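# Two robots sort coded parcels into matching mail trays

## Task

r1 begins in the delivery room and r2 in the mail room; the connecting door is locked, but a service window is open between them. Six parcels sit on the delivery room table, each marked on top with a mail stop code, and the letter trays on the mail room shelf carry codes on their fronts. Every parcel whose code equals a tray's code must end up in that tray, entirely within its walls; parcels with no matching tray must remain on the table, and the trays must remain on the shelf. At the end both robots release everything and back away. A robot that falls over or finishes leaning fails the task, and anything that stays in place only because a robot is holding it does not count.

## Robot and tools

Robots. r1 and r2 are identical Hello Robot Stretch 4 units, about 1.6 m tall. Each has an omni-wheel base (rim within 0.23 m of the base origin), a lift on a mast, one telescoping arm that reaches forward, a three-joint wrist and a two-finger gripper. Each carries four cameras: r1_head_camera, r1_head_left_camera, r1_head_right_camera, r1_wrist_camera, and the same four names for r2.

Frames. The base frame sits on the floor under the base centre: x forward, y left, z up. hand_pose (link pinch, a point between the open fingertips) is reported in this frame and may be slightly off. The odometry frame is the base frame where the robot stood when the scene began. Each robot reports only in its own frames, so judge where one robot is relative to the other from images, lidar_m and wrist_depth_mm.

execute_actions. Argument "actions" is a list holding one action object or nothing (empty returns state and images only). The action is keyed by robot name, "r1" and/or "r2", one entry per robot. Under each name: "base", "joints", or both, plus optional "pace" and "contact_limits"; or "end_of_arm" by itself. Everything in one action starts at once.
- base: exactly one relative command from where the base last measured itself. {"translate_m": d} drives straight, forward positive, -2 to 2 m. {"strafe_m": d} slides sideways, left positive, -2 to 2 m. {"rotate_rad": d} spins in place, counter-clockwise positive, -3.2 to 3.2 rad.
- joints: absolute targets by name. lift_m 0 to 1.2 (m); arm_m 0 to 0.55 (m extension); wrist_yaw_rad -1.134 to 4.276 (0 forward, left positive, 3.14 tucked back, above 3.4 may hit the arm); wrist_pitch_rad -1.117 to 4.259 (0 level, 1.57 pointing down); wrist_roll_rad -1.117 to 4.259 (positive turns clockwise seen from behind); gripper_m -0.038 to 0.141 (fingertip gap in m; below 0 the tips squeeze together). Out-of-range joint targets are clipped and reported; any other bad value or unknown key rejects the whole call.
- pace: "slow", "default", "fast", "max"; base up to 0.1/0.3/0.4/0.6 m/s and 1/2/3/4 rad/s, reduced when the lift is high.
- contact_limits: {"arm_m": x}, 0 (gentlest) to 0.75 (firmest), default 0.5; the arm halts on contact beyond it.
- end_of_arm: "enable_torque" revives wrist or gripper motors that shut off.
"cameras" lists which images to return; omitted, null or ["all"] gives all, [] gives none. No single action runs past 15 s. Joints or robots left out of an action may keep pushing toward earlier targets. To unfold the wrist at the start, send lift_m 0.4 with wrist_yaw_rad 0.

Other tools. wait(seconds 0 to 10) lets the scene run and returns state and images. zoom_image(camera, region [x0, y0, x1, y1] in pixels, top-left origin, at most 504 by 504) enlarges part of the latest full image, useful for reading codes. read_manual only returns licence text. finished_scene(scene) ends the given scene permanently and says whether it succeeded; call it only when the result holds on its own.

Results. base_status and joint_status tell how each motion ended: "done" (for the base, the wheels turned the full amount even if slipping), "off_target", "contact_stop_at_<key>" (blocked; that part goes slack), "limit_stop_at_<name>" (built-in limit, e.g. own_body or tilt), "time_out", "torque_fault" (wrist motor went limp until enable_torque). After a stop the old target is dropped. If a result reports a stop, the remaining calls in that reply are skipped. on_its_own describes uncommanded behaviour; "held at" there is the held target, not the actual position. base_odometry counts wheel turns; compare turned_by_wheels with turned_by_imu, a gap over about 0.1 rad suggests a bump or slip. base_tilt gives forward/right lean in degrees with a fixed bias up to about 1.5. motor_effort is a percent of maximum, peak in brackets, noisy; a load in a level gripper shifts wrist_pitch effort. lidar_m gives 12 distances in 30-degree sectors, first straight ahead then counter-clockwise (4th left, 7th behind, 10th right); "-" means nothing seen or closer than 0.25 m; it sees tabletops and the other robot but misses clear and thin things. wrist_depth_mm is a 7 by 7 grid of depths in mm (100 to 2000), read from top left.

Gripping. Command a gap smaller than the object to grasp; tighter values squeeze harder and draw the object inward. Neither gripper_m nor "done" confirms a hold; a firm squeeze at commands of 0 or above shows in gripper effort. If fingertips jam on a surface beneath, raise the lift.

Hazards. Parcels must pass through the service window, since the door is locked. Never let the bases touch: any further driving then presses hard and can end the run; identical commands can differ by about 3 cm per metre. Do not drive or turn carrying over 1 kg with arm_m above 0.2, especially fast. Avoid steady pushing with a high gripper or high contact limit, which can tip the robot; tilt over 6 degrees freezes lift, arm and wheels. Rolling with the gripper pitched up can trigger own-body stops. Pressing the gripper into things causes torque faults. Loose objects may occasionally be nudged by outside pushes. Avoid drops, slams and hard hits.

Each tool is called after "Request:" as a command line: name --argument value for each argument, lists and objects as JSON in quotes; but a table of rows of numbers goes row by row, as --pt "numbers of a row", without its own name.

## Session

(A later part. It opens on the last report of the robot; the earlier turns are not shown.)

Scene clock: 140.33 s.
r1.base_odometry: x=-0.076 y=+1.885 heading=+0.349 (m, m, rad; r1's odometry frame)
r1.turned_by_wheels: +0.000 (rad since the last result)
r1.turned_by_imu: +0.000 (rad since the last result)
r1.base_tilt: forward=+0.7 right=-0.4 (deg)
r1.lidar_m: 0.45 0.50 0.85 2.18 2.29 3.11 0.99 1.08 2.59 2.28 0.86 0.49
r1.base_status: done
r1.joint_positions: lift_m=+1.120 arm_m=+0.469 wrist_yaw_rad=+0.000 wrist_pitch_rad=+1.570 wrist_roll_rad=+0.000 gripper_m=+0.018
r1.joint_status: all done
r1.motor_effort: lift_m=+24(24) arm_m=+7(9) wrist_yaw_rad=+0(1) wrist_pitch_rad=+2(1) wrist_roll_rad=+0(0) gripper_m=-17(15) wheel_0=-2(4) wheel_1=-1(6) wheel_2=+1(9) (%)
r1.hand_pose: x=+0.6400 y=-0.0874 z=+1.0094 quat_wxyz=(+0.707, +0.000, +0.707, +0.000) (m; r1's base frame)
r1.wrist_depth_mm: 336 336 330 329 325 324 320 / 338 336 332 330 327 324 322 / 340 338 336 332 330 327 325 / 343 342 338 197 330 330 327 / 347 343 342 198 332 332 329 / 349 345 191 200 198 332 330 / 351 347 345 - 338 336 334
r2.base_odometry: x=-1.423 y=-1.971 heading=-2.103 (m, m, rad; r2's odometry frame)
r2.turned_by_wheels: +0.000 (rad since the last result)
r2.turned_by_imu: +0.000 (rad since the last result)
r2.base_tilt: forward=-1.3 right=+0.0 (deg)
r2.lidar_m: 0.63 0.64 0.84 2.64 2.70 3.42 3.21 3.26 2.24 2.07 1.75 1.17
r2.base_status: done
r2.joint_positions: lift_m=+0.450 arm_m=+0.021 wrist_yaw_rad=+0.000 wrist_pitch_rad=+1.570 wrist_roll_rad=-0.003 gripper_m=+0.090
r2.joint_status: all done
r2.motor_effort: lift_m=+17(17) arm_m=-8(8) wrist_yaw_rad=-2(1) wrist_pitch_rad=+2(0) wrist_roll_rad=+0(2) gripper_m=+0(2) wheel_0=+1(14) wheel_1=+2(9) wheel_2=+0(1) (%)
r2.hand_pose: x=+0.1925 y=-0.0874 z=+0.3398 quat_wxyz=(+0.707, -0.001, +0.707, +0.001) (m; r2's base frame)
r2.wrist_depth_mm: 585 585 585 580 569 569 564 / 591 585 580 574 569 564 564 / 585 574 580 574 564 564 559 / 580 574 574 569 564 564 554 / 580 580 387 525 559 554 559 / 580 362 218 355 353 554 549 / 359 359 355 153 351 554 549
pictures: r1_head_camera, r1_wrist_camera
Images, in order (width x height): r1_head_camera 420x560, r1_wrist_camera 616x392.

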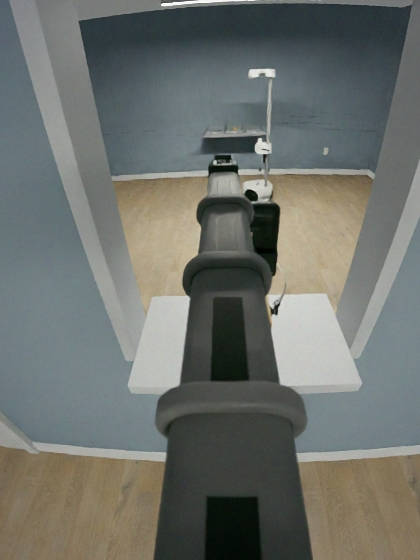

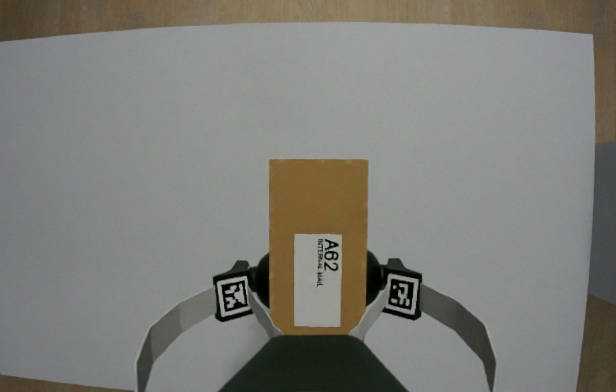

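Request:
execute_actions --actions '[{"r1": {"joints": {"lift_m": 1.041}}, "r2": {"base": {"translate_m": -2.0}, "pace": "max"}}]' --cameras '["r1_wrist_camera"]'

Request:
execute_actions --actions '[{"r1": {"joints": {"gripper_m": 0.09, "lift_m": 1.037}}, "r2": {"base": {"rotate_rad": 3.14}, "pace": "max"}}]' --cameras '["r1_wrist_camera", "r2_head_camera"]'

Scene clock: 146.33 s.
r1.base_odometry: x=-0.076 y=+1.885 heading=+0.349 (m, m, rad; r1's odometry frame)
r1.turned_by_wheels: +0.000 (rad since the last result)
r1.turned_by_imu: +0.000 (rad since the last result)
r1.base_tilt: forward=+0.6 right=-0.3 (deg)
r1.lidar_m: 0.47 0.51 0.85 2.20 2.29 3.12 1.01 1.07 2.59 2.32 0.85 0.49
r1.base_status: not commanded
r1.joint_positions: lift_m=+1.041 arm_m=+0.469 wrist_yaw_rad=+0.000 wrist_pitch_rad=+1.570 wrist_roll_rad=+0.000 gripper_m=+0.018
r1.joint_status: all done
r1.motor_effort: lift_m=+17(24) arm_m=+7(7) wrist_yaw_rad=+0(1) wrist_pitch_rad=+1(2) wrist_roll_rad=+0(1) gripper_m=-14(16) wheel_0=-2(2) wheel_1=-1(0) wheel_2=+1(1) (%)
r1.hand_pose: x=+0.6400 y=-0.0874 z=+0.9311 quat_wxyz=(+0.707, +0.000, +0.707, +0.000) (m; r1's base frame)
r1.wrist_depth_mm: 256 255 253 250 249 247 - / 258 256 254 253 250 248 246 / 260 258 256 254 252 251 248 / 263 260 258 196 253 252 250 / 265 262 260 198 254 253 252 / 267 264 191 199 198 254 253 / 268 266 264 - 258 257 -
r2.base_odometry: x=-0.408 y=-0.247 heading=-2.103 (m, m, rad; r2's odometry frame)
r2.turned_by_wheels: +0.000 (rad since the last result)
r2.turned_by_imu: +0.002 (rad since the last result)
r2.base_tilt: forward=-1.3 right=+0.0 (deg)
r2.lidar_m: 2.62 2.67 2.62 2.44 1.89 1.18 1.09 1.22 1.59 2.25 2.31 2.95
r2.base_status: done
r2.joint_positions: lift_m=+0.450 arm_m=+0.021 wrist_yaw_rad=+0.000 wrist_pitch_rad=+1.570 wrist_roll_rad=-0.003 gripper_m=+0.090
r2.joint_status: not commanded
r2.motor_effort: lift_m=+17(17) arm_m=-8(8) wrist_yaw_rad=-1(2) wrist_pitch_rad=+0(1) wrist_roll_rad=+0(1) gripper_m=-1(0) wheel_0=+0(6) wheel_1=+0(7) wheel_2=-3(13) (%)
r2.hand_pose: x=+0.1925 y=-0.0874 z=+0.3398 quat_wxyz=(+0.707, -0.001, +0.707, +0.001) (m; r2's base frame)
r2.wrist_depth_mm: 591 580 580 580 580 574 564 / 585 585 585 580 574 569 564 / 585 585 580 574 564 564 554 / 585 574 580 569 569 564 564 / 580 574 384 525 564 559 559 / 580 359 219 353 351 554 554 / 364 359 355 152 351 554 559
pictures: r1_wrist_camera
Images, in order (width x height): r1_wrist_camera 616x392.

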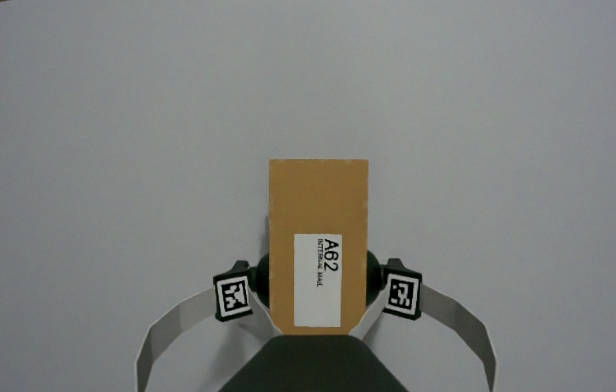

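Scene clock: 148.60 s.
r1.base_odometry: x=-0.076 y=+1.885 heading=+0.349 (m, m, rad; r1's odometry frame)
r1.turned_by_wheels: +0.000 (rad since the last result)
r1.turned_by_imu: +0.000 (rad since the last result)
r1.base_tilt: forward=+0.7 right=-0.4 (deg)
r1.lidar_m: 0.47 0.51 0.85 2.19 2.28 3.16 1.00 1.06 2.60 2.29 0.83 0.49
r1.base_status: not commanded
r1.joint_positions: lift_m=+1.037 arm_m=+0.469 wrist_yaw_rad=+0.000 wrist_pitch_rad=+1.571 wrist_roll_rad=+0.000 gripper_m=+0.090
r1.joint_status: all done
r1.motor_effort: lift_m=+17(16) arm_m=+7(7) wrist_yaw_rad=+0(1) wrist_pitch_rad=-1(2) wrist_roll_rad=+0(1) gripper_m=-3(15) wheel_0=-2(2) wheel_1=-1(1) wheel_2=+1(1) (%)
r1.hand_pose: x=+0.6398 y=-0.0874 z=+0.9270 quat_wxyz=(+0.707, +0.000, +0.707, +0.000) (m; r1's base frame)
r1.wrist_depth_mm: 253 251 249 247 245 242 - / 255 252 251 249 246 244 242 / 257 255 252 250 248 246 245 / 259 256 254 200 250 249 246 / 260 258 255 201 251 250 248 / 263 260 256 202 216 251 251 / 265 263 260 - 255 253 -
r2.base_odometry: x=-0.408 y=-0.247 heading=+1.037 (m, m, rad; r2's odometry frame)
r2.turned_by_wheels: +3.140 (rad since the last result)
r2.turned_by_imu: +3.200 (rad since the last result)
r2.base_tilt: forward=-1.3 right=+0.0 (deg)
r2.lidar_m: 1.10 1.22 1.56 2.26 2.28 2.94 3.08 3.12 2.66 2.44 1.91 1.18
r2.base_status: done
r2.joint_positions: lift_m=+0.450 arm_m=+0.021 wrist_yaw_rad=+0.000 wrist_pitch_rad=+1.570 wrist_roll_rad=-0.003 gripper_m=+0.090
r2.joint_status: not commanded
r2.motor_effort: lift_m=+18(18) arm_m=-8(8) wrist_yaw_rad=-3(3) wrist_pitch_rad=+1(1) wrist_roll_rad=+2(0) gripper_m=-2(3) wheel_0=+1(7) wheel_1=+1(8) wheel_2=+0(11) (%)
r2.hand_pose: x=+0.1926 y=-0.0874 z=+0.3397 quat_wxyz=(+0.707, -0.001, +0.707, +0.001) (m; r2's base frame)
r2.wrist_depth_mm: 591 585 580 574 569 564 569 / 591 585 574 569 569 564 564 / 580 580 574 574 564 559 564 / 585 580 574 569 564 559 564 / 580 574 384 530 564 554 554 / 574 359 218 355 353 559 549 / 364 357 353 152 351 559 554
pictures: r1_wrist_camera, r2_head_camera
Images, in order (width x height): r1_wrist_camera 616x392, r2_head_camera 420x560.

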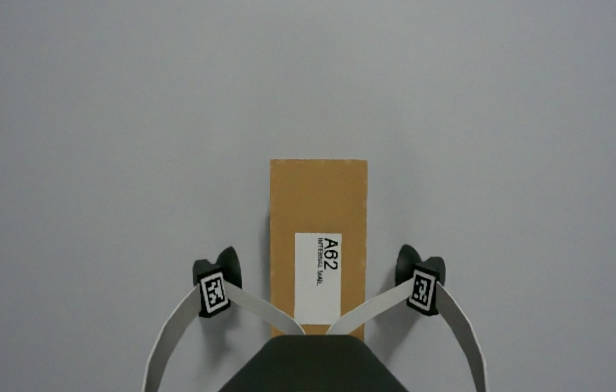

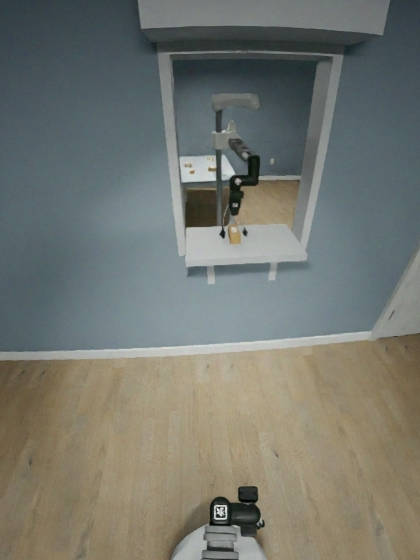

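Request:
execute_actions --actions '[{"r1": {"joints": {"lift_m": 1.12}, "pace": "fast"}, "r2": {"base": {"translate_m": 0.64}, "joints": {"lift_m": 1.13}, "pace": "max"}}]' --cameras '["r2_head_camera"]'

Request:
execute_actions --actions '[{"r1": {"base": {"translate_m": -0.3}, "joints": {"arm_m": 0.02}, "pace": "max"}, "r2": {"base": {"strafe_m": 0.04}, "pace": "default"}}]' --cameras '["r2_head_camera"]'

Scene clock: 151.60 s.
r1.base_odometry: x=-0.076 y=+1.885 heading=+0.349 (m, m, rad; r1's odometry frame)
r1.turned_by_wheels: +0.000 (rad since the last result)
r1.turned_by_imu: +0.000 (rad since the last result)
r1.base_tilt: forward=+0.7 right=-0.3 (deg)
r1.lidar_m: 0.47 0.50 0.87 2.20 2.26 3.15 1.00 1.07 2.59 2.30 0.83 0.50
r1.base_status: not commanded
r1.joint_positions: lift_m=+1.120 arm_m=+0.469 wrist_yaw_rad=+0.000 wrist_pitch_rad=+1.570 wrist_roll_rad=+0.000 gripper_m=+0.090
r1.joint_status: all done
r1.motor_effort: lift_m=+25(27) arm_m=+7(7) wrist_yaw_rad=+0(0) wrist_pitch_rad=-2(2) wrist_roll_rad=+1(0) gripper_m=-1(3) wheel_0=-2(2) wheel_1=-1(1) wheel_2=+1(1) (%)
r1.hand_pose: x=+0.6398 y=-0.0874 z=+1.0094 quat_wxyz=(+0.707, +0.000, +0.707, +0.000) (m; r1's base frame)
r1.wrist_depth_mm: 336 336 330 329 325 324 322 / 338 336 332 329 327 325 322 / 340 340 336 332 329 327 324 / 343 342 338 282 332 329 327 / 345 343 340 285 334 332 330 / 349 345 340 287 338 334 332 / 351 347 345 - 340 336 332
r2.base_odometry: x=-0.082 y=+0.304 heading=+1.037 (m, m, rad; r2's odometry frame)
r2.turned_by_wheels: +0.000 (rad since the last result)
r2.turned_by_imu: +0.000 (rad since the last result)
r2.base_tilt: forward=-1.2 right=+0.0 (deg)
r2.lidar_m: 0.44 0.45 0.75 1.67 2.37 3.02 3.72 3.76 2.55 2.40 0.93 0.51
r2.base_status: done
r2.joint_positions: lift_m=+1.130 arm_m=+0.021 wrist_yaw_rad=+0.000 wrist_pitch_rad=+1.570 wrist_roll_rad=-0.003 gripper_m=+0.090
r2.joint_status: all done
r2.motor_effort: lift_m=+19(23) arm_m=-8(7) wrist_yaw_rad=-2(3) wrist_pitch_rad=+1(0) wrist_roll_rad=-2(1) gripper_m=+0(0) wheel_0=+0(7) wheel_1=+1(7) wheel_2=+1(13) (%)
r2.hand_pose: x=+0.1924 y=-0.0874 z=+1.0196 quat_wxyz=(+0.707, -0.001, +0.707, +0.001) (m; r2's base frame)
r2.wrist_depth_mm: 699 732 759 778 798 820 854 / 991 1025 1098 1138 1182 1229 1229 / 1336 1308 1255 1255 1255 1229 1255 / 1255 1281 1281 1255 1255 1229 1229 / 1308 1255 1229 1025 1229 1255 1229 / 1281 1281 218 1042 1229 1229 1229 / 1308 1281 1255 152 1229 1229 1205
pictures: r2_head_camera
Images, in order (width x height): r2_head_camera 420x560.

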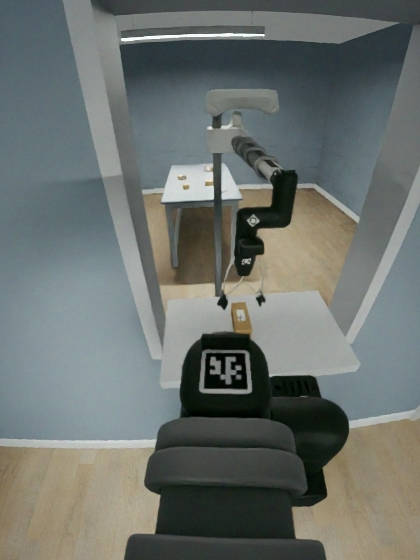

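Scene clock: 154.00 s.
r1.base_odometry: x=-0.358 y=+1.782 heading=+0.349 (m, m, rad; r1's odometry frame)
r1.turned_by_wheels: +0.000 (rad since the last result)
r1.turned_by_imu: +0.000 (rad since the last result)
r1.base_tilt: forward=+0.7 right=-0.3 (deg)
r1.lidar_m: 0.75 0.82 1.29 2.18 2.31 0.75 0.71 0.75 2.62 2.51 1.26 0.83
r1.base_status: done
r1.joint_positions: lift_m=+1.120 arm_m=+0.021 wrist_yaw_rad=+0.000 wrist_pitch_rad=+1.570 wrist_roll_rad=+0.000 gripper_m=+0.090
r1.joint_status: all done
r1.motor_effort: lift_m=+25(25) arm_m=-7(6) wrist_yaw_rad=+2(1) wrist_pitch_rad=+0(1) wrist_roll_rad=+0(0) gripper_m=-2(1) wheel_0=+1(5) wheel_1=+1(4) wheel_2=-2(10) (%)
r1.hand_pose: x=+0.1923 y=-0.0874 z=+1.0094 quat_wxyz=(+0.707, +0.000, +0.707, +0.000) (m; r1's base frame)
r1.wrist_depth_mm: 1229 1255 1229 1229 1229 1205 1205 / 1255 1255 1229 1229 1229 1205 1182 / 1281 1255 1255 1229 1229 1205 1205 / 1281 1255 1255 1229 1229 1229 1229 / 1308 1255 1042 1042 1229 1229 1255 / 1308 1281 1042 1042 1255 1255 1229 / 1308 1308 1281 - 1281 1255 1255
r2.base_odometry: x=-0.117 y=+0.324 heading=+1.037 (m, m, rad; r2's odometry frame)
r2.turned_by_wheels: +0.000 (rad since the last result)
r2.turned_by_imu: +0.001 (rad since the last result)
r2.base_tilt: forward=-1.2 right=-0.1 (deg)
r2.lidar_m: 0.45 0.48 0.75 1.63 2.33 2.95 3.76 3.79 2.61 2.44 0.92 0.49
r2.base_status: done
r2.joint_positions: lift_m=+1.130 arm_m=+0.021 wrist_yaw_rad=+0.000 wrist_pitch_rad=+1.570 wrist_roll_rad=-0.003 gripper_m=+0.090
r2.joint_status: not commanded
r2.motor_effort: lift_m=+19(19) arm_m=-7(7) wrist_yaw_rad=-1(1) wrist_pitch_rad=+1(0) wrist_roll_rad=-1(1) gripper_m=-4(2) wheel_0=+1(8) wheel_1=-2(8) wheel_2=+0(1) (%)
r2.hand_pose: x=+0.1924 y=-0.0874 z=+1.0196 quat_wxyz=(+0.707, -0.001, +0.707, +0.001) (m; r2's base frame)
r2.wrist_depth_mm: 699 715 741 759 788 820 854 / 991 1042 1098 1118 1160 1205 1205 / 1255 1255 1255 1255 1255 1205 1229 / 1308 1281 1255 1255 1229 1229 1205 / 1308 1281 1255 1025 1205 1229 1205 / 1255 1255 219 1042 1229 1229 1205 / 1281 1255 1255 153 1229 1229 1182
pictures: r2_head_camera
Images, in order (width x height): r2_head_camera 420x560.

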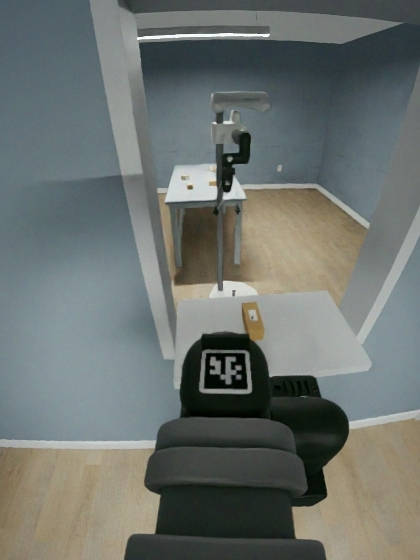

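Request:
execute_actions --actions '[{"r1": {"base": {"rotate_rad": -1.57}, "joints": {"lift_m": 0.5}, "pace": "max"}, "r2": {"joints": {"arm_m": 0.45}, "pace": "max"}}]' --cameras '["r2_wrist_camera", "r1_head_camera"]'

Scene clock: 158.33 s.
r1.base_odometry: x=-0.358 y=+1.782 heading=-1.220 (m, m, rad; r1's odometry frame)
r1.turned_by_wheels: -1.570 (rad since the last result)
r1.turned_by_imu: -1.571 (rad since the last result)
r1.base_tilt: forward=+0.6 right=-0.3 (deg)
r1.lidar_m: 2.53 1.25 0.81 0.77 0.82 1.28 2.20 2.29 0.74 0.70 0.75 2.61
r1.base_status: done
r1.joint_positions: lift_m=+0.500 arm_m=+0.021 wrist_yaw_rad=+0.000 wrist_pitch_rad=+1.570 wrist_roll_rad=+0.000 gripper_m=+0.090
r1.joint_status: all done
r1.motor_effort: lift_m=+17(23) arm_m=-7(7) wrist_yaw_rad=+1(1) wrist_pitch_rad=+0(0) wrist_roll_rad=+0(0) gripper_m=-1(0) wheel_0=+1(4) wheel_1=+1(2) wheel_2=+1(5) (%)
r1.hand_pose: x=+0.1924 y=-0.0874 z=+0.3900 quat_wxyz=(+0.707, +0.000, +0.707, +0.000) (m; r1's base frame)
r1.wrist_depth_mm: 621 615 615 609 603 597 591 / 627 621 615 615 609 603 597 / 627 621 621 615 609 609 603 / 634 634 627 615 615 609 603 / 640 634 410 410 621 615 609 / 647 418 410 410 407 621 615 / 647 421 418 - 421 621 615
r2.base_odometry: x=-0.117 y=+0.324 heading=+1.037 (m, m, rad; r2's odometry frame)
r2.turned_by_wheels: +0.000 (rad since the last result)
r2.turned_by_imu: +0.001 (rad since the last result)
r2.base_tilt: forward=-1.2 right=+0.0 (deg)
r2.lidar_m: 0.46 0.48 0.75 1.66 2.33 2.97 3.75 3.75 2.60 2.42 0.93 0.50
r2.base_status: not commanded
r2.joint_positions: lift_m=+1.130 arm_m=+0.449 wrist_yaw_rad=+0.000 wrist_pitch_rad=+1.570 wrist_roll_rad=-0.003 gripper_m=+0.090
r2.joint_status: all done
r2.motor_effort: lift_m=+19(19) arm_m=+8(7) wrist_yaw_rad=-2(3) wrist_pitch_rad=+1(0) wrist_roll_rad=-2(0) gripper_m=+1(4) wheel_0=+1(1) wheel_1=-2(2) wheel_2=+0(0) (%)
r2.hand_pose: x=+0.6198 y=-0.0874 z=+1.0196 quat_wxyz=(+0.707, -0.001, +0.707, +0.001) (m; r2's base frame)
r2.wrist_depth_mm: 1308 1281 1281 353 349 347 343 / 831 355 351 349 347 343 343 / 355 353 351 297 347 342 343 / 353 353 351 296 342 342 340 / 349 351 349 294 342 343 336 / 351 349 218 343 342 342 338 / 1281 349 347 152 340 338 336
pictures: r1_head_camera, r2_wrist_camera
Images, in order (width x height): r1_head_camera 420x560, r2_wrist_camera 616x392.

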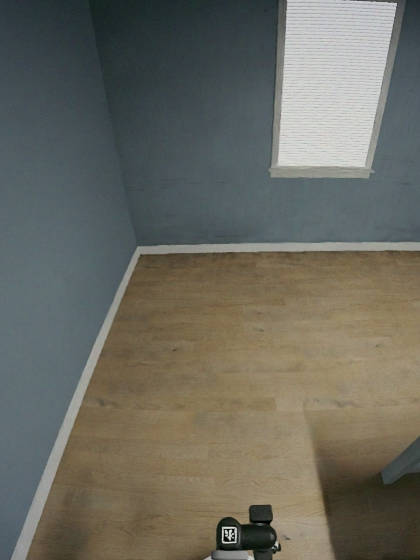

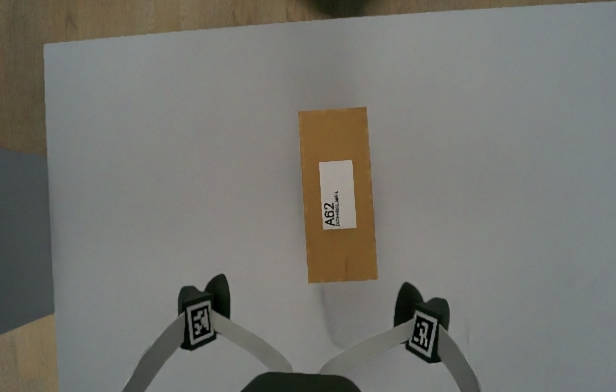

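Request:
execute_actions --actions '[]'

Scene clock: 159.73 s.
r1.base_odometry: x=-0.358 y=+1.782 heading=-1.220 (m, m, rad; r1's odometry frame)
r1.turned_by_wheels: +0.000 (rad since the last result)
r1.turned_by_imu: +0.000 (rad since the last result)
r1.base_tilt: forward=+0.6 right=-0.3 (deg)
r1.lidar_m: 2.53 1.27 0.82 0.78 0.80 1.30 2.19 2.29 0.74 0.71 0.73 2.60
r1.base_status: done
r1.joint_positions: lift_m=+0.500 arm_m=+0.021 wrist_yaw_rad=+0.000 wrist_pitch_rad=+1.570 wrist_roll_rad=+0.000 gripper_m=+0.090
r1.joint_status: all done
r1.motor_effort: lift_m=+17(23) arm_m=-7(7) wrist_yaw_rad=+0(1) wrist_pitch_rad=+0(0) wrist_roll_rad=+0(0) gripper_m=-1(0) wheel_0=+0(4) wheel_1=+2(2) wheel_2=+1(5) (%)
r1.hand_pose: x=+0.1924 y=-0.0874 z=+0.3900 quat_wxyz=(+0.707, +0.000, +0.707, +0.000) (m; r1's base frame)
r1.wrist_depth_mm: 621 621 615 609 597 591 591 / 627 621 621 609 609 597 597 / 634 627 621 621 615 603 603 / 634 634 627 621 615 615 603 / 634 634 413 410 615 615 609 / 647 418 410 407 407 621 615 / 654 421 418 - 421 621 615
r2.base_odometry: x=-0.117 y=+0.324 heading=+1.037 (m, m, rad; r2's odometry frame)
r2.turned_by_wheels: +0.000 (rad since the last result)
r2.turned_by_imu: +0.000 (rad since the last result)
r2.base_tilt: forward=-1.2 right=+0.0 (deg)
r2.lidar_m: 0.45 0.46 0.76 1.66 2.31 2.97 3.76 3.76 2.60 2.43 0.93 0.48
r2.base_status: not commanded
r2.joint_positions: lift_m=+1.130 arm_m=+0.449 wrist_yaw_rad=+0.000 wrist_pitch_rad=+1.570 wrist_roll_rad=-0.003 gripper_m=+0.090
r2.joint_status: all done
r2.motor_effort: lift_m=+19(19) arm_m=+7(7) wrist_yaw_rad=-3(3) wrist_pitch_rad=+5(0) wrist_roll_rad=+2(0) gripper_m=-3(4) wheel_0=+1(1) wheel_1=-2(2) wheel_2=+0(0) (%)
r2.hand_pose: x=+0.6198 y=-0.0874 z=+1.0196 quat_wxyz=(+0.707, -0.001, +0.707, +0.001) (m; r2's base frame)
r2.wrist_depth_mm: 1281 1281 1281 355 351 345 343 / 831 353 355 351 347 343 345 / 355 355 353 297 345 343 342 / 353 353 351 296 343 340 340 / 349 353 347 296 345 342 340 / 353 353 219 343 342 340 338 / 1255 351 347 153 340 340 338
pictures: r1_head_camera, r1_head_left_camera, r1_head_right_camera, r1_wrist_camera, r2_head_camera, r2_head_left_camera, r2_head_right_camera, r2_wrist_camera
Images, in order (width x height): r1_head_camera 420x560, r1_head_left_camera 420x672, r1_head_right_camera 420x672, r1_wrist_camera 616x392, r2_head_camera 420x560, r2_head_left_camera 420x672, r2_head_right_camera 420x672, r2_wrist_camera 616x392.

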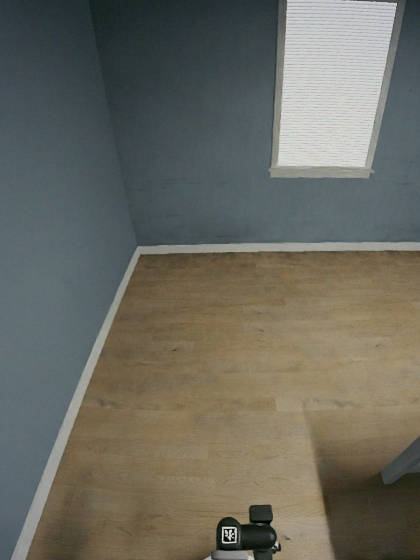

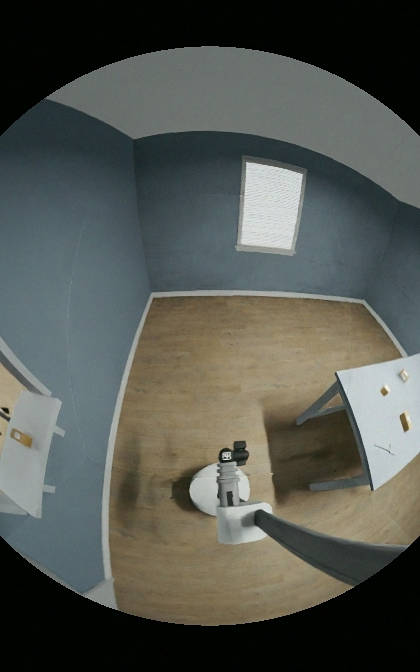

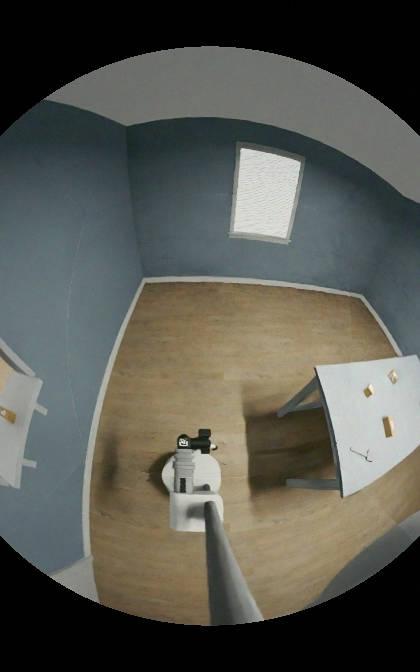

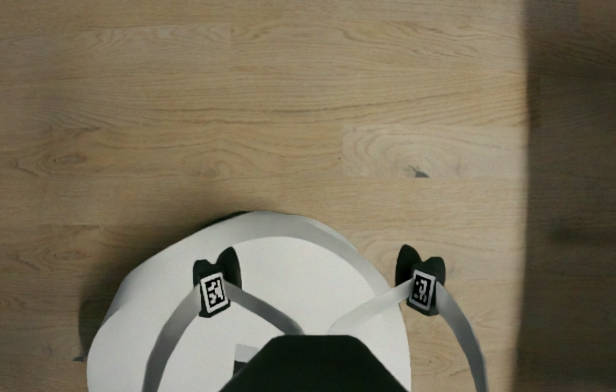

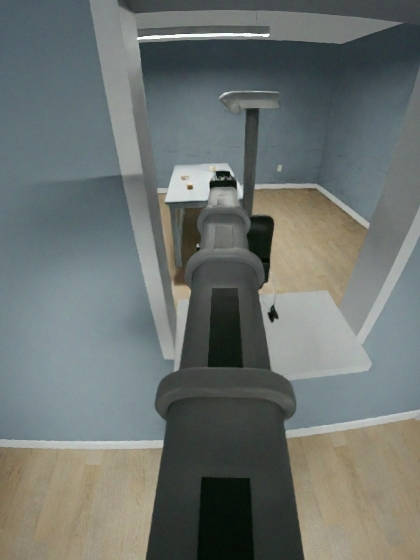

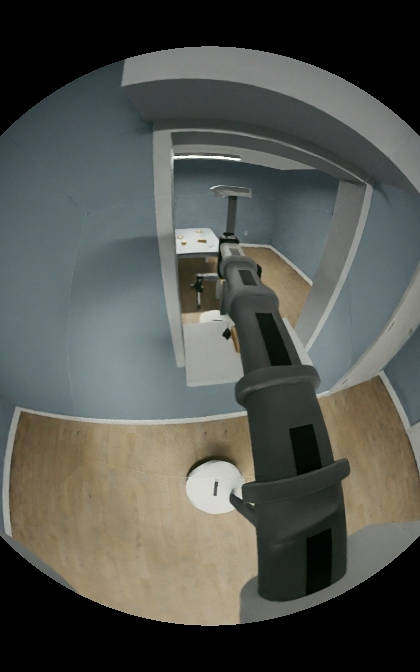

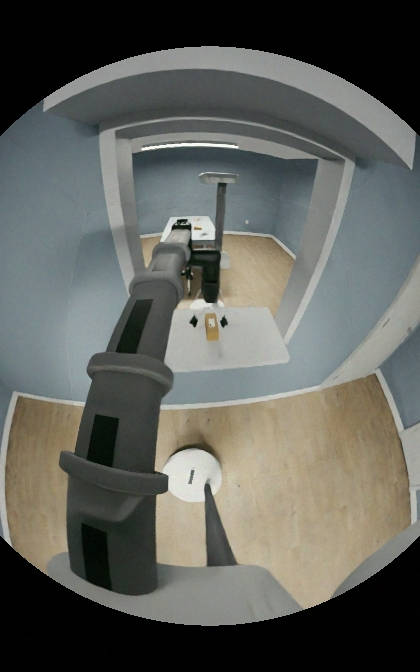

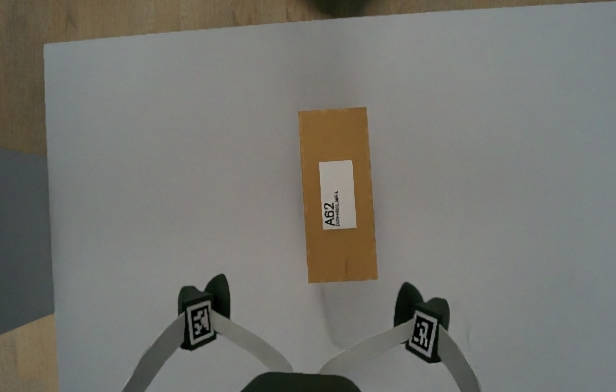

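Request:
execute_actions --actions '[{"r1":{"base":{"translate_m":-0.6},"joints":{"lift_m":0.5},"pace":"max"},"r2":{"base":{"strafe_m":-0.016},"joints":{"arm_m":0.53,"wrist_roll_rad":-0.05,"lift_m":1.09},"pace":"fast"}}]' --cameras '["r2_wrist_camera"]'

Scene clock: 162.93 s.
r1.base_odometry: x=-0.564 y=+2.346 heading=-1.220 (m, m, rad; r1's odometry frame)
r1.turned_by_wheels: +0.000 (rad since the last result)
r1.turned_by_imu: +0.000 (rad since the last result)
r1.base_tilt: forward=+0.6 right=-0.3 (deg)
r1.lidar_m: 3.14 1.11 0.86 0.89 0.93 1.24 1.60 1.66 2.31 1.47 0.82 1.02
r1.base_status: done
r1.joint_positions: lift_m=+0.500 arm_m=+0.021 wrist_yaw_rad=+0.000 wrist_pitch_rad=+1.570 wrist_roll_rad=+0.000 gripper_m=+0.090
r1.joint_status: all done
r1.motor_effort: lift_m=+18(18) arm_m=-7(7) wrist_yaw_rad=+1(1) wrist_pitch_rad=+2(0) wrist_roll_rad=+0(0) gripper_m=-3(1) wheel_0=+1(3) wheel_1=+2(4) wheel_2=-2(12) (%)
r1.hand_pose: x=+0.1923 y=-0.0874 z=+0.3900 quat_wxyz=(+0.707, +0.000, +0.707, +0.000) (m; r1's base frame)
r1.wrist_depth_mm: 621 615 615 603 603 597 591 / 627 621 615 615 609 603 597 / 634 627 621 615 609 609 603 / 634 627 627 621 615 609 603 / 640 634 413 410 621 615 609 / 647 418 413 410 407 621 615 / 654 421 415 - 421 621 621
r2.base_odometry: x=-0.103 y=+0.316 heading=+1.037 (m, m, rad; r2's odometry frame)
r2.turned_by_wheels: +0.000 (rad since the last result)
r2.turned_by_imu: +0.001 (rad since the last result)
r2.base_tilt: forward=-1.2 right=+0.0 (deg)
r2.lidar_m: 0.46 0.46 0.75 1.65 2.34 3.01 3.74 3.80 2.57 2.41 0.91 0.50
r2.base_status: done
r2.joint_positions: lift_m=+1.090 arm_m=+0.529 wrist_yaw_rad=+0.000 wrist_pitch_rad=+1.570 wrist_roll_rad=-0.050 gripper_m=+0.090
r2.joint_status: all done
r2.motor_effort: lift_m=+16(19) arm_m=+8(7) wrist_yaw_rad=-2(2) wrist_pitch_rad=+0(0) wrist_roll_rad=+1(2) gripper_m=+0(3) wheel_0=+3(9) wheel_1=-2(7) wheel_2=+0(0) (%)
r2.hand_pose: x=+0.6998 y=-0.0874 z=+0.9799 quat_wxyz=(+0.707, -0.018, +0.707, +0.018) (m; r2's base frame)
r2.wrist_depth_mm: 1255 1255 1229 1205 1229 1229 1205 / 1255 1255 1229 1182 1182 1205 1229 / 317 312 312 307 304 304 301 / 314 312 309 307 304 303 300 / 315 312 310 254 306 301 301 / 312 312 219 254 304 300 298 / 312 309 307 153 303 300 297
pictures: r2_wrist_camera
Images, in order (width x height): r2_wrist_camera 616x392.

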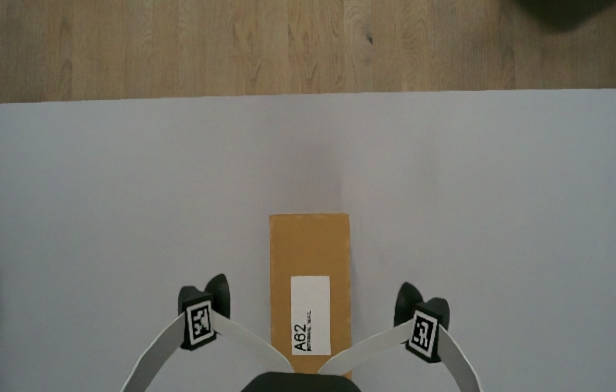

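Request:
execute_actions --actions '[{"r1":{"base":{"strafe_m":-1.73},"joints":{"lift_m":1.05,"wrist_roll_rad":0.29},"pace":"max"},"r2":{"joints":{"lift_m":1.048},"pace":"default"}}]' --cameras '["r2_wrist_camera","r1_head_camera"]'

Request:
execute_actions --actions '[{"r1":{"joints":{"arm_m":0.47},"pace":"fast"},"r2":{"joints":{"gripper_m":0.018},"pace":"default"}}]' --cameras '["r1_wrist_camera","r2_wrist_camera"]'

Scene clock: 168.23 s.
r1.base_odometry: x=-2.189 y=+1.752 heading=-1.220 (m, m, rad; r1's odometry frame)
r1.turned_by_wheels: +0.000 (rad since the last result)
r1.turned_by_imu: +0.001 (rad since the last result)
r1.base_tilt: forward=+0.7 right=-0.4 (deg)
r1.lidar_m: 0.37 0.38 0.54 2.57 2.27 1.66 1.60 1.68 1.73 1.66 0.53 0.37
r1.base_status: done
r1.joint_positions: lift_m=+1.050 arm_m=+0.021 wrist_yaw_rad=+0.000 wrist_pitch_rad=+1.570 wrist_roll_rad=+0.290 gripper_m=+0.090
r1.joint_status: all done
r1.motor_effort: lift_m=+24(28) arm_m=-7(7) wrist_yaw_rad=+0(1) wrist_pitch_rad=+0(1) wrist_roll_rad=+1(6) gripper_m=-1(1) wheel_0=+0(11) wheel_1=+1(13) wheel_2=+0(1) (%)
r1.hand_pose: x=+0.1923 y=-0.0874 z=+0.9395 quat_wxyz=(+0.700, +0.102, +0.699, -0.102) (m; r1's base frame)
r1.wrist_depth_mm: 407 404 399 397 394 683 1118 / 410 407 404 1138 1138 1138 1118 / 415 1182 1182 1160 1160 1160 1138 / 1205 1205 1205 1182 1160 1160 1138 / 1229 1229 1182 960 976 1160 1160 / 1229 1229 976 960 931 1160 1160 / 1255 1229 1205 - 1182 1182 1182
r2.base_odometry: x=-0.103 y=+0.316 heading=+1.037 (m, m, rad; r2's odometry frame)
r2.turned_by_wheels: +0.000 (rad since the last result)
r2.turned_by_imu: +0.001 (rad since the last result)
r2.base_tilt: forward=-1.3 right=+0.0 (deg)
r2.lidar_m: 0.45 0.46 0.73 1.66 2.34 2.99 3.74 3.77 2.58 2.42 0.89 0.48
r2.base_status: not commanded
r2.joint_positions: lift_m=+1.048 arm_m=+0.529 wrist_yaw_rad=+0.000 wrist_pitch_rad=+1.570 wrist_roll_rad=-0.050 gripper_m=+0.090
r2.joint_status: all done
r2.motor_effort: lift_m=+16(16) arm_m=+7(8) wrist_yaw_rad=-2(2) wrist_pitch_rad=+1(2) wrist_roll_rad=+1(2) gripper_m=-1(0) wheel_0=+3(3) wheel_1=-2(2) wheel_2=+0(0) (%)
r2.hand_pose: x=+0.6998 y=-0.0874 z=+0.9379 quat_wxyz=(+0.707, -0.018, +0.707, +0.018) (m; r2's base frame)
r2.wrist_depth_mm: 1205 1205 1205 1160 1182 1160 1160 / 1229 273 268 267 265 264 262 / 272 271 268 265 264 262 259 / 272 270 267 265 265 260 259 / 271 268 267 213 264 260 259 / 271 267 219 211 262 260 258 / 270 265 266 152 260 258 257
pictures: r1_head_camera, r2_wrist_camera
Images, in order (width x height): r1_head_camera 420x560, r2_wrist_camera 616x392.

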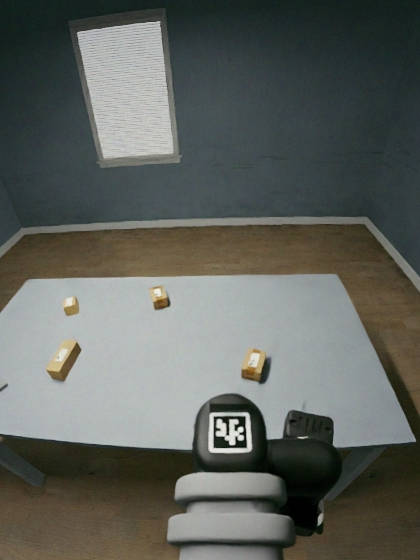

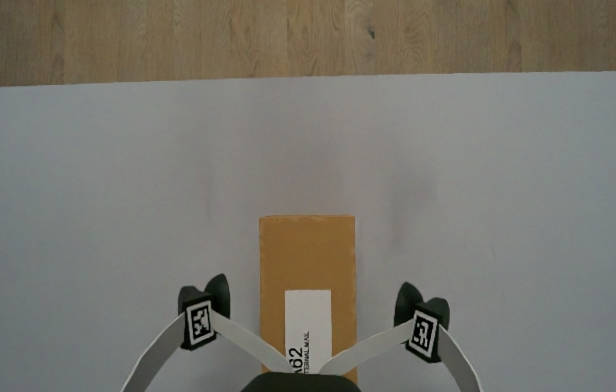

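Scene clock: 170.23 s.
r1.base_odometry: x=-2.189 y=+1.752 heading=-1.220 (m, m, rad; r1's odometry frame)
r1.turned_by_wheels: +0.000 (rad since the last result)
r1.turned_by_imu: +0.000 (rad since the last result)
r1.base_tilt: forward=+0.7 right=-0.3 (deg)
r1.lidar_m: 0.35 0.39 0.54 2.54 2.27 1.66 1.59 1.66 1.74 1.66 0.55 0.39
r1.base_status: not commanded
r1.joint_positions: lift_m=+1.050 arm_m=+0.469 wrist_yaw_rad=+0.000 wrist_pitch_rad=+1.570 wrist_roll_rad=+0.290 gripper_m=+0.090
r1.joint_status: all done
r1.motor_effort: lift_m=+24(24) arm_m=+7(5) wrist_yaw_rad=-1(1) wrist_pitch_rad=+1(2) wrist_roll_rad=+1(2) gripper_m=-1(0) wheel_0=+0(0) wheel_1=+0(1) wheel_2=+0(0) (%)
r1.hand_pose: x=+0.6400 y=-0.0874 z=+0.9395 quat_wxyz=(+0.700, +0.102, +0.699, -0.102) (m; r1's base frame)
r1.wrist_depth_mm: 407 402 399 397 392 389 387 / 407 404 402 399 394 392 389 / 413 407 404 399 397 392 392 / 413 410 407 404 402 394 394 / 418 413 410 357 402 399 397 / 421 418 410 410 404 402 399 / 427 421 418 - 410 404 402
r2.base_odometry: x=-0.103 y=+0.316 heading=+1.037 (m, m, rad; r2's odometry frame)
r2.turned_by_wheels: +0.000 (rad since the last result)
r2.turned_by_imu: +0.001 (rad since the last result)
r2.base_tilt: forward=-1.2 right=+0.0 (deg)
r2.lidar_m: 0.46 0.48 0.76 1.66 2.34 2.99 3.76 3.79 2.57 2.42 0.92 0.50
r2.base_status: not commanded
r2.joint_positions: lift_m=+1.048 arm_m=+0.529 wrist_yaw_rad=+0.000 wrist_pitch_rad=+1.570 wrist_roll_rad=-0.050 gripper_m=+0.018
r2.joint_status: all done
r2.motor_effort: lift_m=+16(16) arm_m=+8(7) wrist_yaw_rad=-2(2) wrist_pitch_rad=+0(3) wrist_roll_rad=+0(2) gripper_m=-18(19) wheel_0=+3(3) wheel_1=-1(1) wheel_2=+0(0) (%)
r2.hand_pose: x=+0.6998 y=-0.0874 z=+0.9379 quat_wxyz=(+0.707, -0.018, +0.707, +0.018) (m; r2's base frame)
r2.wrist_depth_mm: 1205 1229 1182 1205 1205 1138 1160 / 1205 271 271 268 266 264 260 / 273 270 268 267 265 262 258 / 271 270 268 265 264 262 258 / 272 268 267 202 262 258 259 / 270 268 214 202 206 259 258 / 268 267 263 201 200 258 257
pictures: r1_wrist_camera, r2_wrist_camera
Images, in order (width x height): r1_wrist_camera 616x392, r2_wrist_camera 616x392.

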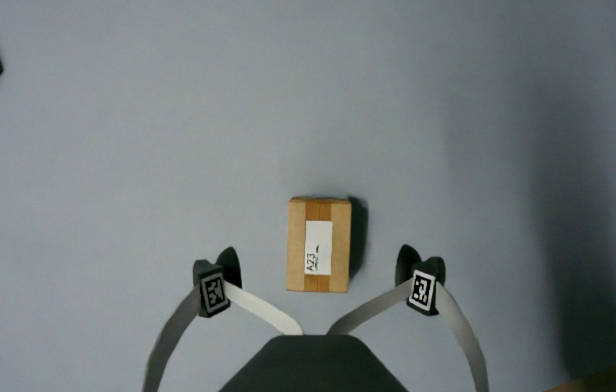

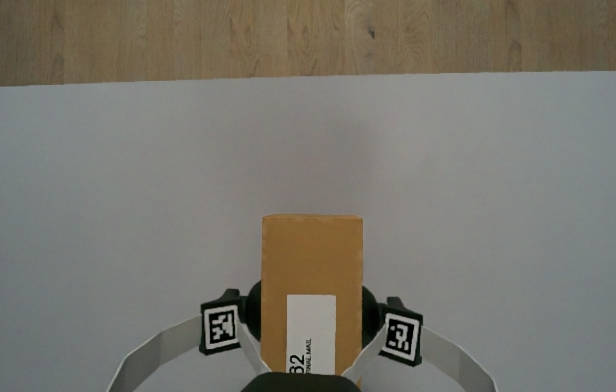

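Request:
execute_actions --actions '[{"r1":{"joints":{"arm_m":0.459,"lift_m":0.907},"pace":"fast"},"r2":{"joints":{"lift_m":1.13,"wrist_roll_rad":0.0},"pace":"fast"}}]' --cameras '["r1_wrist_camera","r2_wrist_camera"]'

Scene clock: 172.00 s.
r1.base_odometry: x=-2.189 y=+1.752 heading=-1.220 (m, m, rad; r1's odometry frame)
r1.turned_by_wheels: +0.000 (rad since the last result)
r1.turned_by_imu: +0.000 (rad since the last result)
r1.base_tilt: forward=+0.6 right=-0.3 (deg)
r1.lidar_m: 0.37 0.40 0.54 2.56 2.30 1.67 1.61 1.68 1.74 1.66 0.54 0.37
r1.base_status: not commanded
r1.joint_positions: lift_m=+0.907 arm_m=+0.460 wrist_yaw_rad=+0.000 wrist_pitch_rad=+1.570 wrist_roll_rad=+0.290 gripper_m=+0.090
r1.joint_status: all done
r1.motor_effort: lift_m=+16(21) arm_m=-7(7) wrist_yaw_rad=+0(0) wrist_pitch_rad=+1(1) wrist_roll_rad=+1(1) gripper_m=+0(1) wheel_0=+0(0) wheel_1=+1(1) wheel_2=-1(1) (%)
r1.hand_pose: x=+0.6314 y=-0.0874 z=+0.7971 quat_wxyz=(+0.700, +0.102, +0.699, -0.102) (m; r1's base frame)
r1.wrist_depth_mm: 260 259 257 255 253 251 - / 263 262 259 257 254 252 251 / 265 263 260 258 256 255 252 / 267 265 263 259 258 255 254 / 270 266 265 211 259 258 256 / 272 268 265 213 216 258 258 / 273 271 268 - 264 262 -
r2.base_odometry: x=-0.103 y=+0.316 heading=+1.037 (m, m, rad; r2's odometry frame)
r2.turned_by_wheels: +0.000 (rad since the last result)
r2.turned_by_imu: +0.000 (rad since the last result)
r2.base_tilt: forward=-1.2 right=+0.0 (deg)
r2.lidar_m: 0.45 0.46 0.75 1.67 2.33 3.00 3.72 3.79 2.58 2.41 0.94 0.48
r2.base_status: not commanded
r2.joint_positions: lift_m=+1.130 arm_m=+0.529 wrist_yaw_rad=+0.000 wrist_pitch_rad=+1.570 wrist_roll_rad=+0.000 gripper_m=+0.018
r2.joint_status: all done
r2.motor_effort: lift_m=+20(22) arm_m=+7(7) wrist_yaw_rad=-2(2) wrist_pitch_rad=+1(3) wrist_roll_rad=+2(3) gripper_m=-19(19) wheel_0=+3(3) wheel_1=-1(2) wheel_2=+0(0) (%)
r2.hand_pose: x=+0.6998 y=-0.0874 z=+1.0195 quat_wxyz=(+0.707, +0.000, +0.707, +0.000) (m; r2's base frame)
r2.wrist_depth_mm: 1308 1281 1255 1281 1255 1229 1229 / 1255 1255 1255 1308 1255 1229 1229 / 357 355 351 349 345 343 342 / 353 349 353 347 343 345 338 / 355 353 347 202 343 340 340 / 355 353 213 202 206 340 336 / 351 347 343 200 201 338 336
pictures: r1_wrist_camera, r2_wrist_camera
Images, in order (width x height): r1_wrist_camera 616x392, r2_wrist_camera 616x392.

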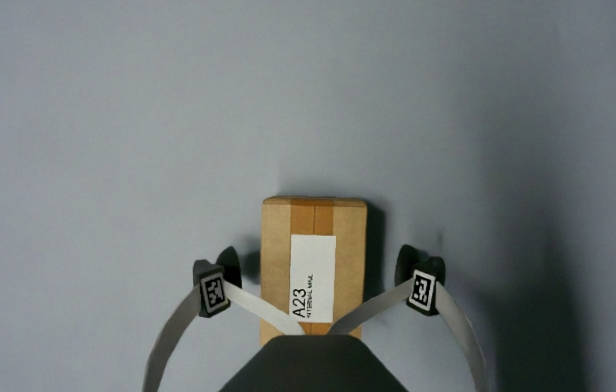

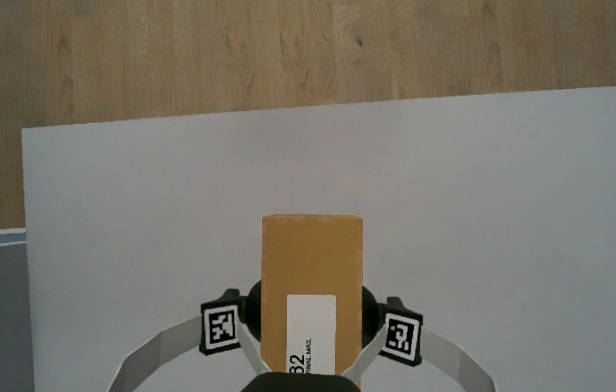

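Request:
execute_actions --actions '[{"r1":{"joints":{"gripper_m":0.025},"pace":"default"},"r2":{"base":{"translate_m":-0.25},"joints":{"arm_m":0.02},"pace":"fast"}}]' --cameras '["r1_wrist_camera"]'

Request:
execute_actions --actions '[{"r1":{"joints":{"lift_m":1.0,"wrist_roll_rad":0.0},"pace":"fast"},"r2":{"base":{"translate_m":-0.5},"joints":{"lift_m":0.45},"pace":"max"}}]' --cameras '["r1_wrist_camera","r2_wrist_camera"]'

Scene clock: 174.60 s.
r1.base_odometry: x=-2.189 y=+1.752 heading=-1.220 (m, m, rad; r1's odometry frame)
r1.turned_by_wheels: +0.000 (rad since the last result)
r1.turned_by_imu: +0.000 (rad since the last result)
r1.base_tilt: forward=+0.7 right=-0.3 (deg)
r1.lidar_m: 0.37 0.40 0.53 2.55 2.29 1.68 1.60 1.68 1.73 1.65 0.53 0.38
r1.base_status: not commanded
r1.joint_positions: lift_m=+0.907 arm_m=+0.460 wrist_yaw_rad=+0.000 wrist_pitch_rad=+1.570 wrist_roll_rad=+0.290 gripper_m=+0.025
r1.joint_status: all done
r1.motor_effort: lift_m=+17(17) arm_m=-7(7) wrist_yaw_rad=+1(0) wrist_pitch_rad=+0(0) wrist_roll_rad=+1(1) gripper_m=-15(13) wheel_0=+0(0) wheel_1=+1(1) wheel_2=-1(0) (%)
r1.hand_pose: x=+0.6314 y=-0.0874 z=+0.7971 quat_wxyz=(+0.700, +0.102, +0.699, -0.102) (m; r1's base frame)
r1.wrist_depth_mm: 262 259 256 255 253 251 - / 263 260 258 256 254 253 251 / 265 263 260 258 256 253 252 / 266 265 263 258 257 255 254 / 270 267 264 200 258 257 256 / 272 268 196 202 201 259 257 / 273 271 268 - 263 262 -
r2.base_odometry: x=-0.230 y=+0.101 heading=+1.037 (m, m, rad; r2's odometry frame)
r2.turned_by_wheels: +0.000 (rad since the last result)
r2.turned_by_imu: +0.001 (rad since the last result)
r2.base_tilt: forward=-1.2 right=-0.1 (deg)
r2.lidar_m: 0.70 0.84 1.06 2.27 2.31 2.95 3.47 3.51 2.61 2.43 1.33 0.74
r2.base_status: done
r2.joint_positions: lift_m=+1.130 arm_m=+0.021 wrist_yaw_rad=+0.000 wrist_pitch_rad=+1.570 wrist_roll_rad=+0.000 gripper_m=+0.018
r2.joint_status: all done
r2.motor_effort: lift_m=+20(20) arm_m=-7(10) wrist_yaw_rad=+0(1) wrist_pitch_rad=-1(2) wrist_roll_rad=-1(0) gripper_m=-18(22) wheel_0=-3(7) wheel_1=+1(7) wheel_2=-1(11) (%)
r2.hand_pose: x=+0.1924 y=-0.0874 z=+1.0195 quat_wxyz=(+0.707, +0.000, +0.707, +0.000) (m; r2's base frame)
r2.wrist_depth_mm: 1182 1205 1229 1255 1281 1281 1255 / 1308 1308 1255 1255 1255 1255 1255 / 1308 1281 1255 1281 1229 1255 1229 / 1255 1255 1229 1229 1229 1229 1205 / 1281 1229 1255 201 1255 1229 1205 / 1255 1281 214 201 206 1229 1205 / 1281 1281 1229 200 201 1182 1255
pictures: r1_wrist_camera
Images, in order (width x height): r1_wrist_camera 616x392.

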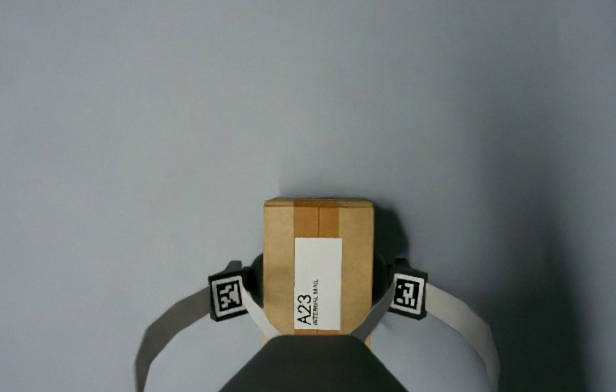

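Scene clock: 177.63 s.
r1.base_odometry: x=-2.189 y=+1.752 heading=-1.220 (m, m, rad; r1's odometry frame)
r1.turned_by_wheels: +0.000 (rad since the last result)
r1.turned_by_imu: +0.000 (rad since the last result)
r1.base_tilt: forward=+0.7 right=-0.3 (deg)
r1.lidar_m: 0.37 0.38 0.53 2.55 2.29 1.66 1.61 1.66 1.74 1.66 0.53 0.39
r1.base_status: not commanded
r1.joint_positions: lift_m=+1.000 arm_m=+0.460 wrist_yaw_rad=+0.000 wrist_pitch_rad=+1.570 wrist_roll_rad=+0.000 gripper_m=+0.025
r1.joint_status: all done
r1.motor_effort: lift_m=+25(27) arm_m=-7(7) wrist_yaw_rad=+0(1) wrist_pitch_rad=+1(1) wrist_roll_rad=-2(3) gripper_m=-14(16) wheel_0=+0(1) wheel_1=+1(1) wheel_2=-1(0) (%)
r1.hand_pose: x=+0.6314 y=-0.0874 z=+0.8894 quat_wxyz=(+0.707, +0.000, +0.707, +0.000) (m; r1's base frame)
r1.wrist_depth_mm: 355 351 349 345 343 340 336 / 357 353 351 347 343 342 340 / 359 355 353 349 347 345 342 / 364 357 357 351 351 347 343 / 366 364 359 200 349 349 347 / 368 366 196 202 201 351 349 / 370 366 366 - 357 355 353
r2.base_odometry: x=-0.485 y=-0.330 heading=+1.037 (m, m, rad; r2's odometry frame)
r2.turned_by_wheels: +0.000 (rad since the last result)
r2.turned_by_imu: +0.001 (rad since the last result)
r2.base_tilt: forward=-1.3 right=+0.0 (deg)
r2.lidar_m: 1.19 1.34 1.71 2.22 2.27 2.91 2.98 2.56 2.68 2.46 2.04 1.30
r2.base_status: done
r2.joint_positions: lift_m=+0.450 arm_m=+0.021 wrist_yaw_rad=+0.000 wrist_pitch_rad=+1.570 wrist_roll_rad=+0.000 gripper_m=+0.018
r2.joint_status: all done
r2.motor_effort: lift_m=+17(18) arm_m=-8(7) wrist_yaw_rad=-2(2) wrist_pitch_rad=+0(0) wrist_roll_rad=-1(0) gripper_m=-18(17) wheel_0=-2(11) wheel_1=-1(6) wheel_2=+0(13) (%)
r2.hand_pose: x=+0.1924 y=-0.0874 z=+0.3398 quat_wxyz=(+0.707, +0.000, +0.707, +0.000) (m; r2's base frame)
r2.wrist_depth_mm: 591 591 574 574 569 569 564 / 580 580 580 569 574 569 569 / 585 580 580 574 569 569 559 / 591 574 574 569 574 564 559 / 585 580 382 202 569 559 554 / 580 364 215 202 206 559 549 / 362 359 353 201 201 559 554
pictures: r1_wrist_camera, r2_wrist_camera
Images, in order (width x height): r1_wrist_camera 616x392, r2_wrist_camera 616x392.

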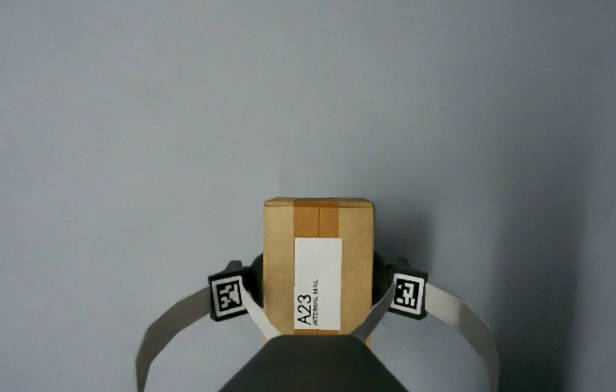

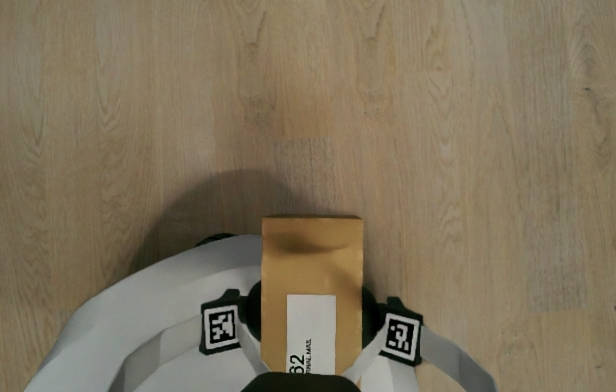

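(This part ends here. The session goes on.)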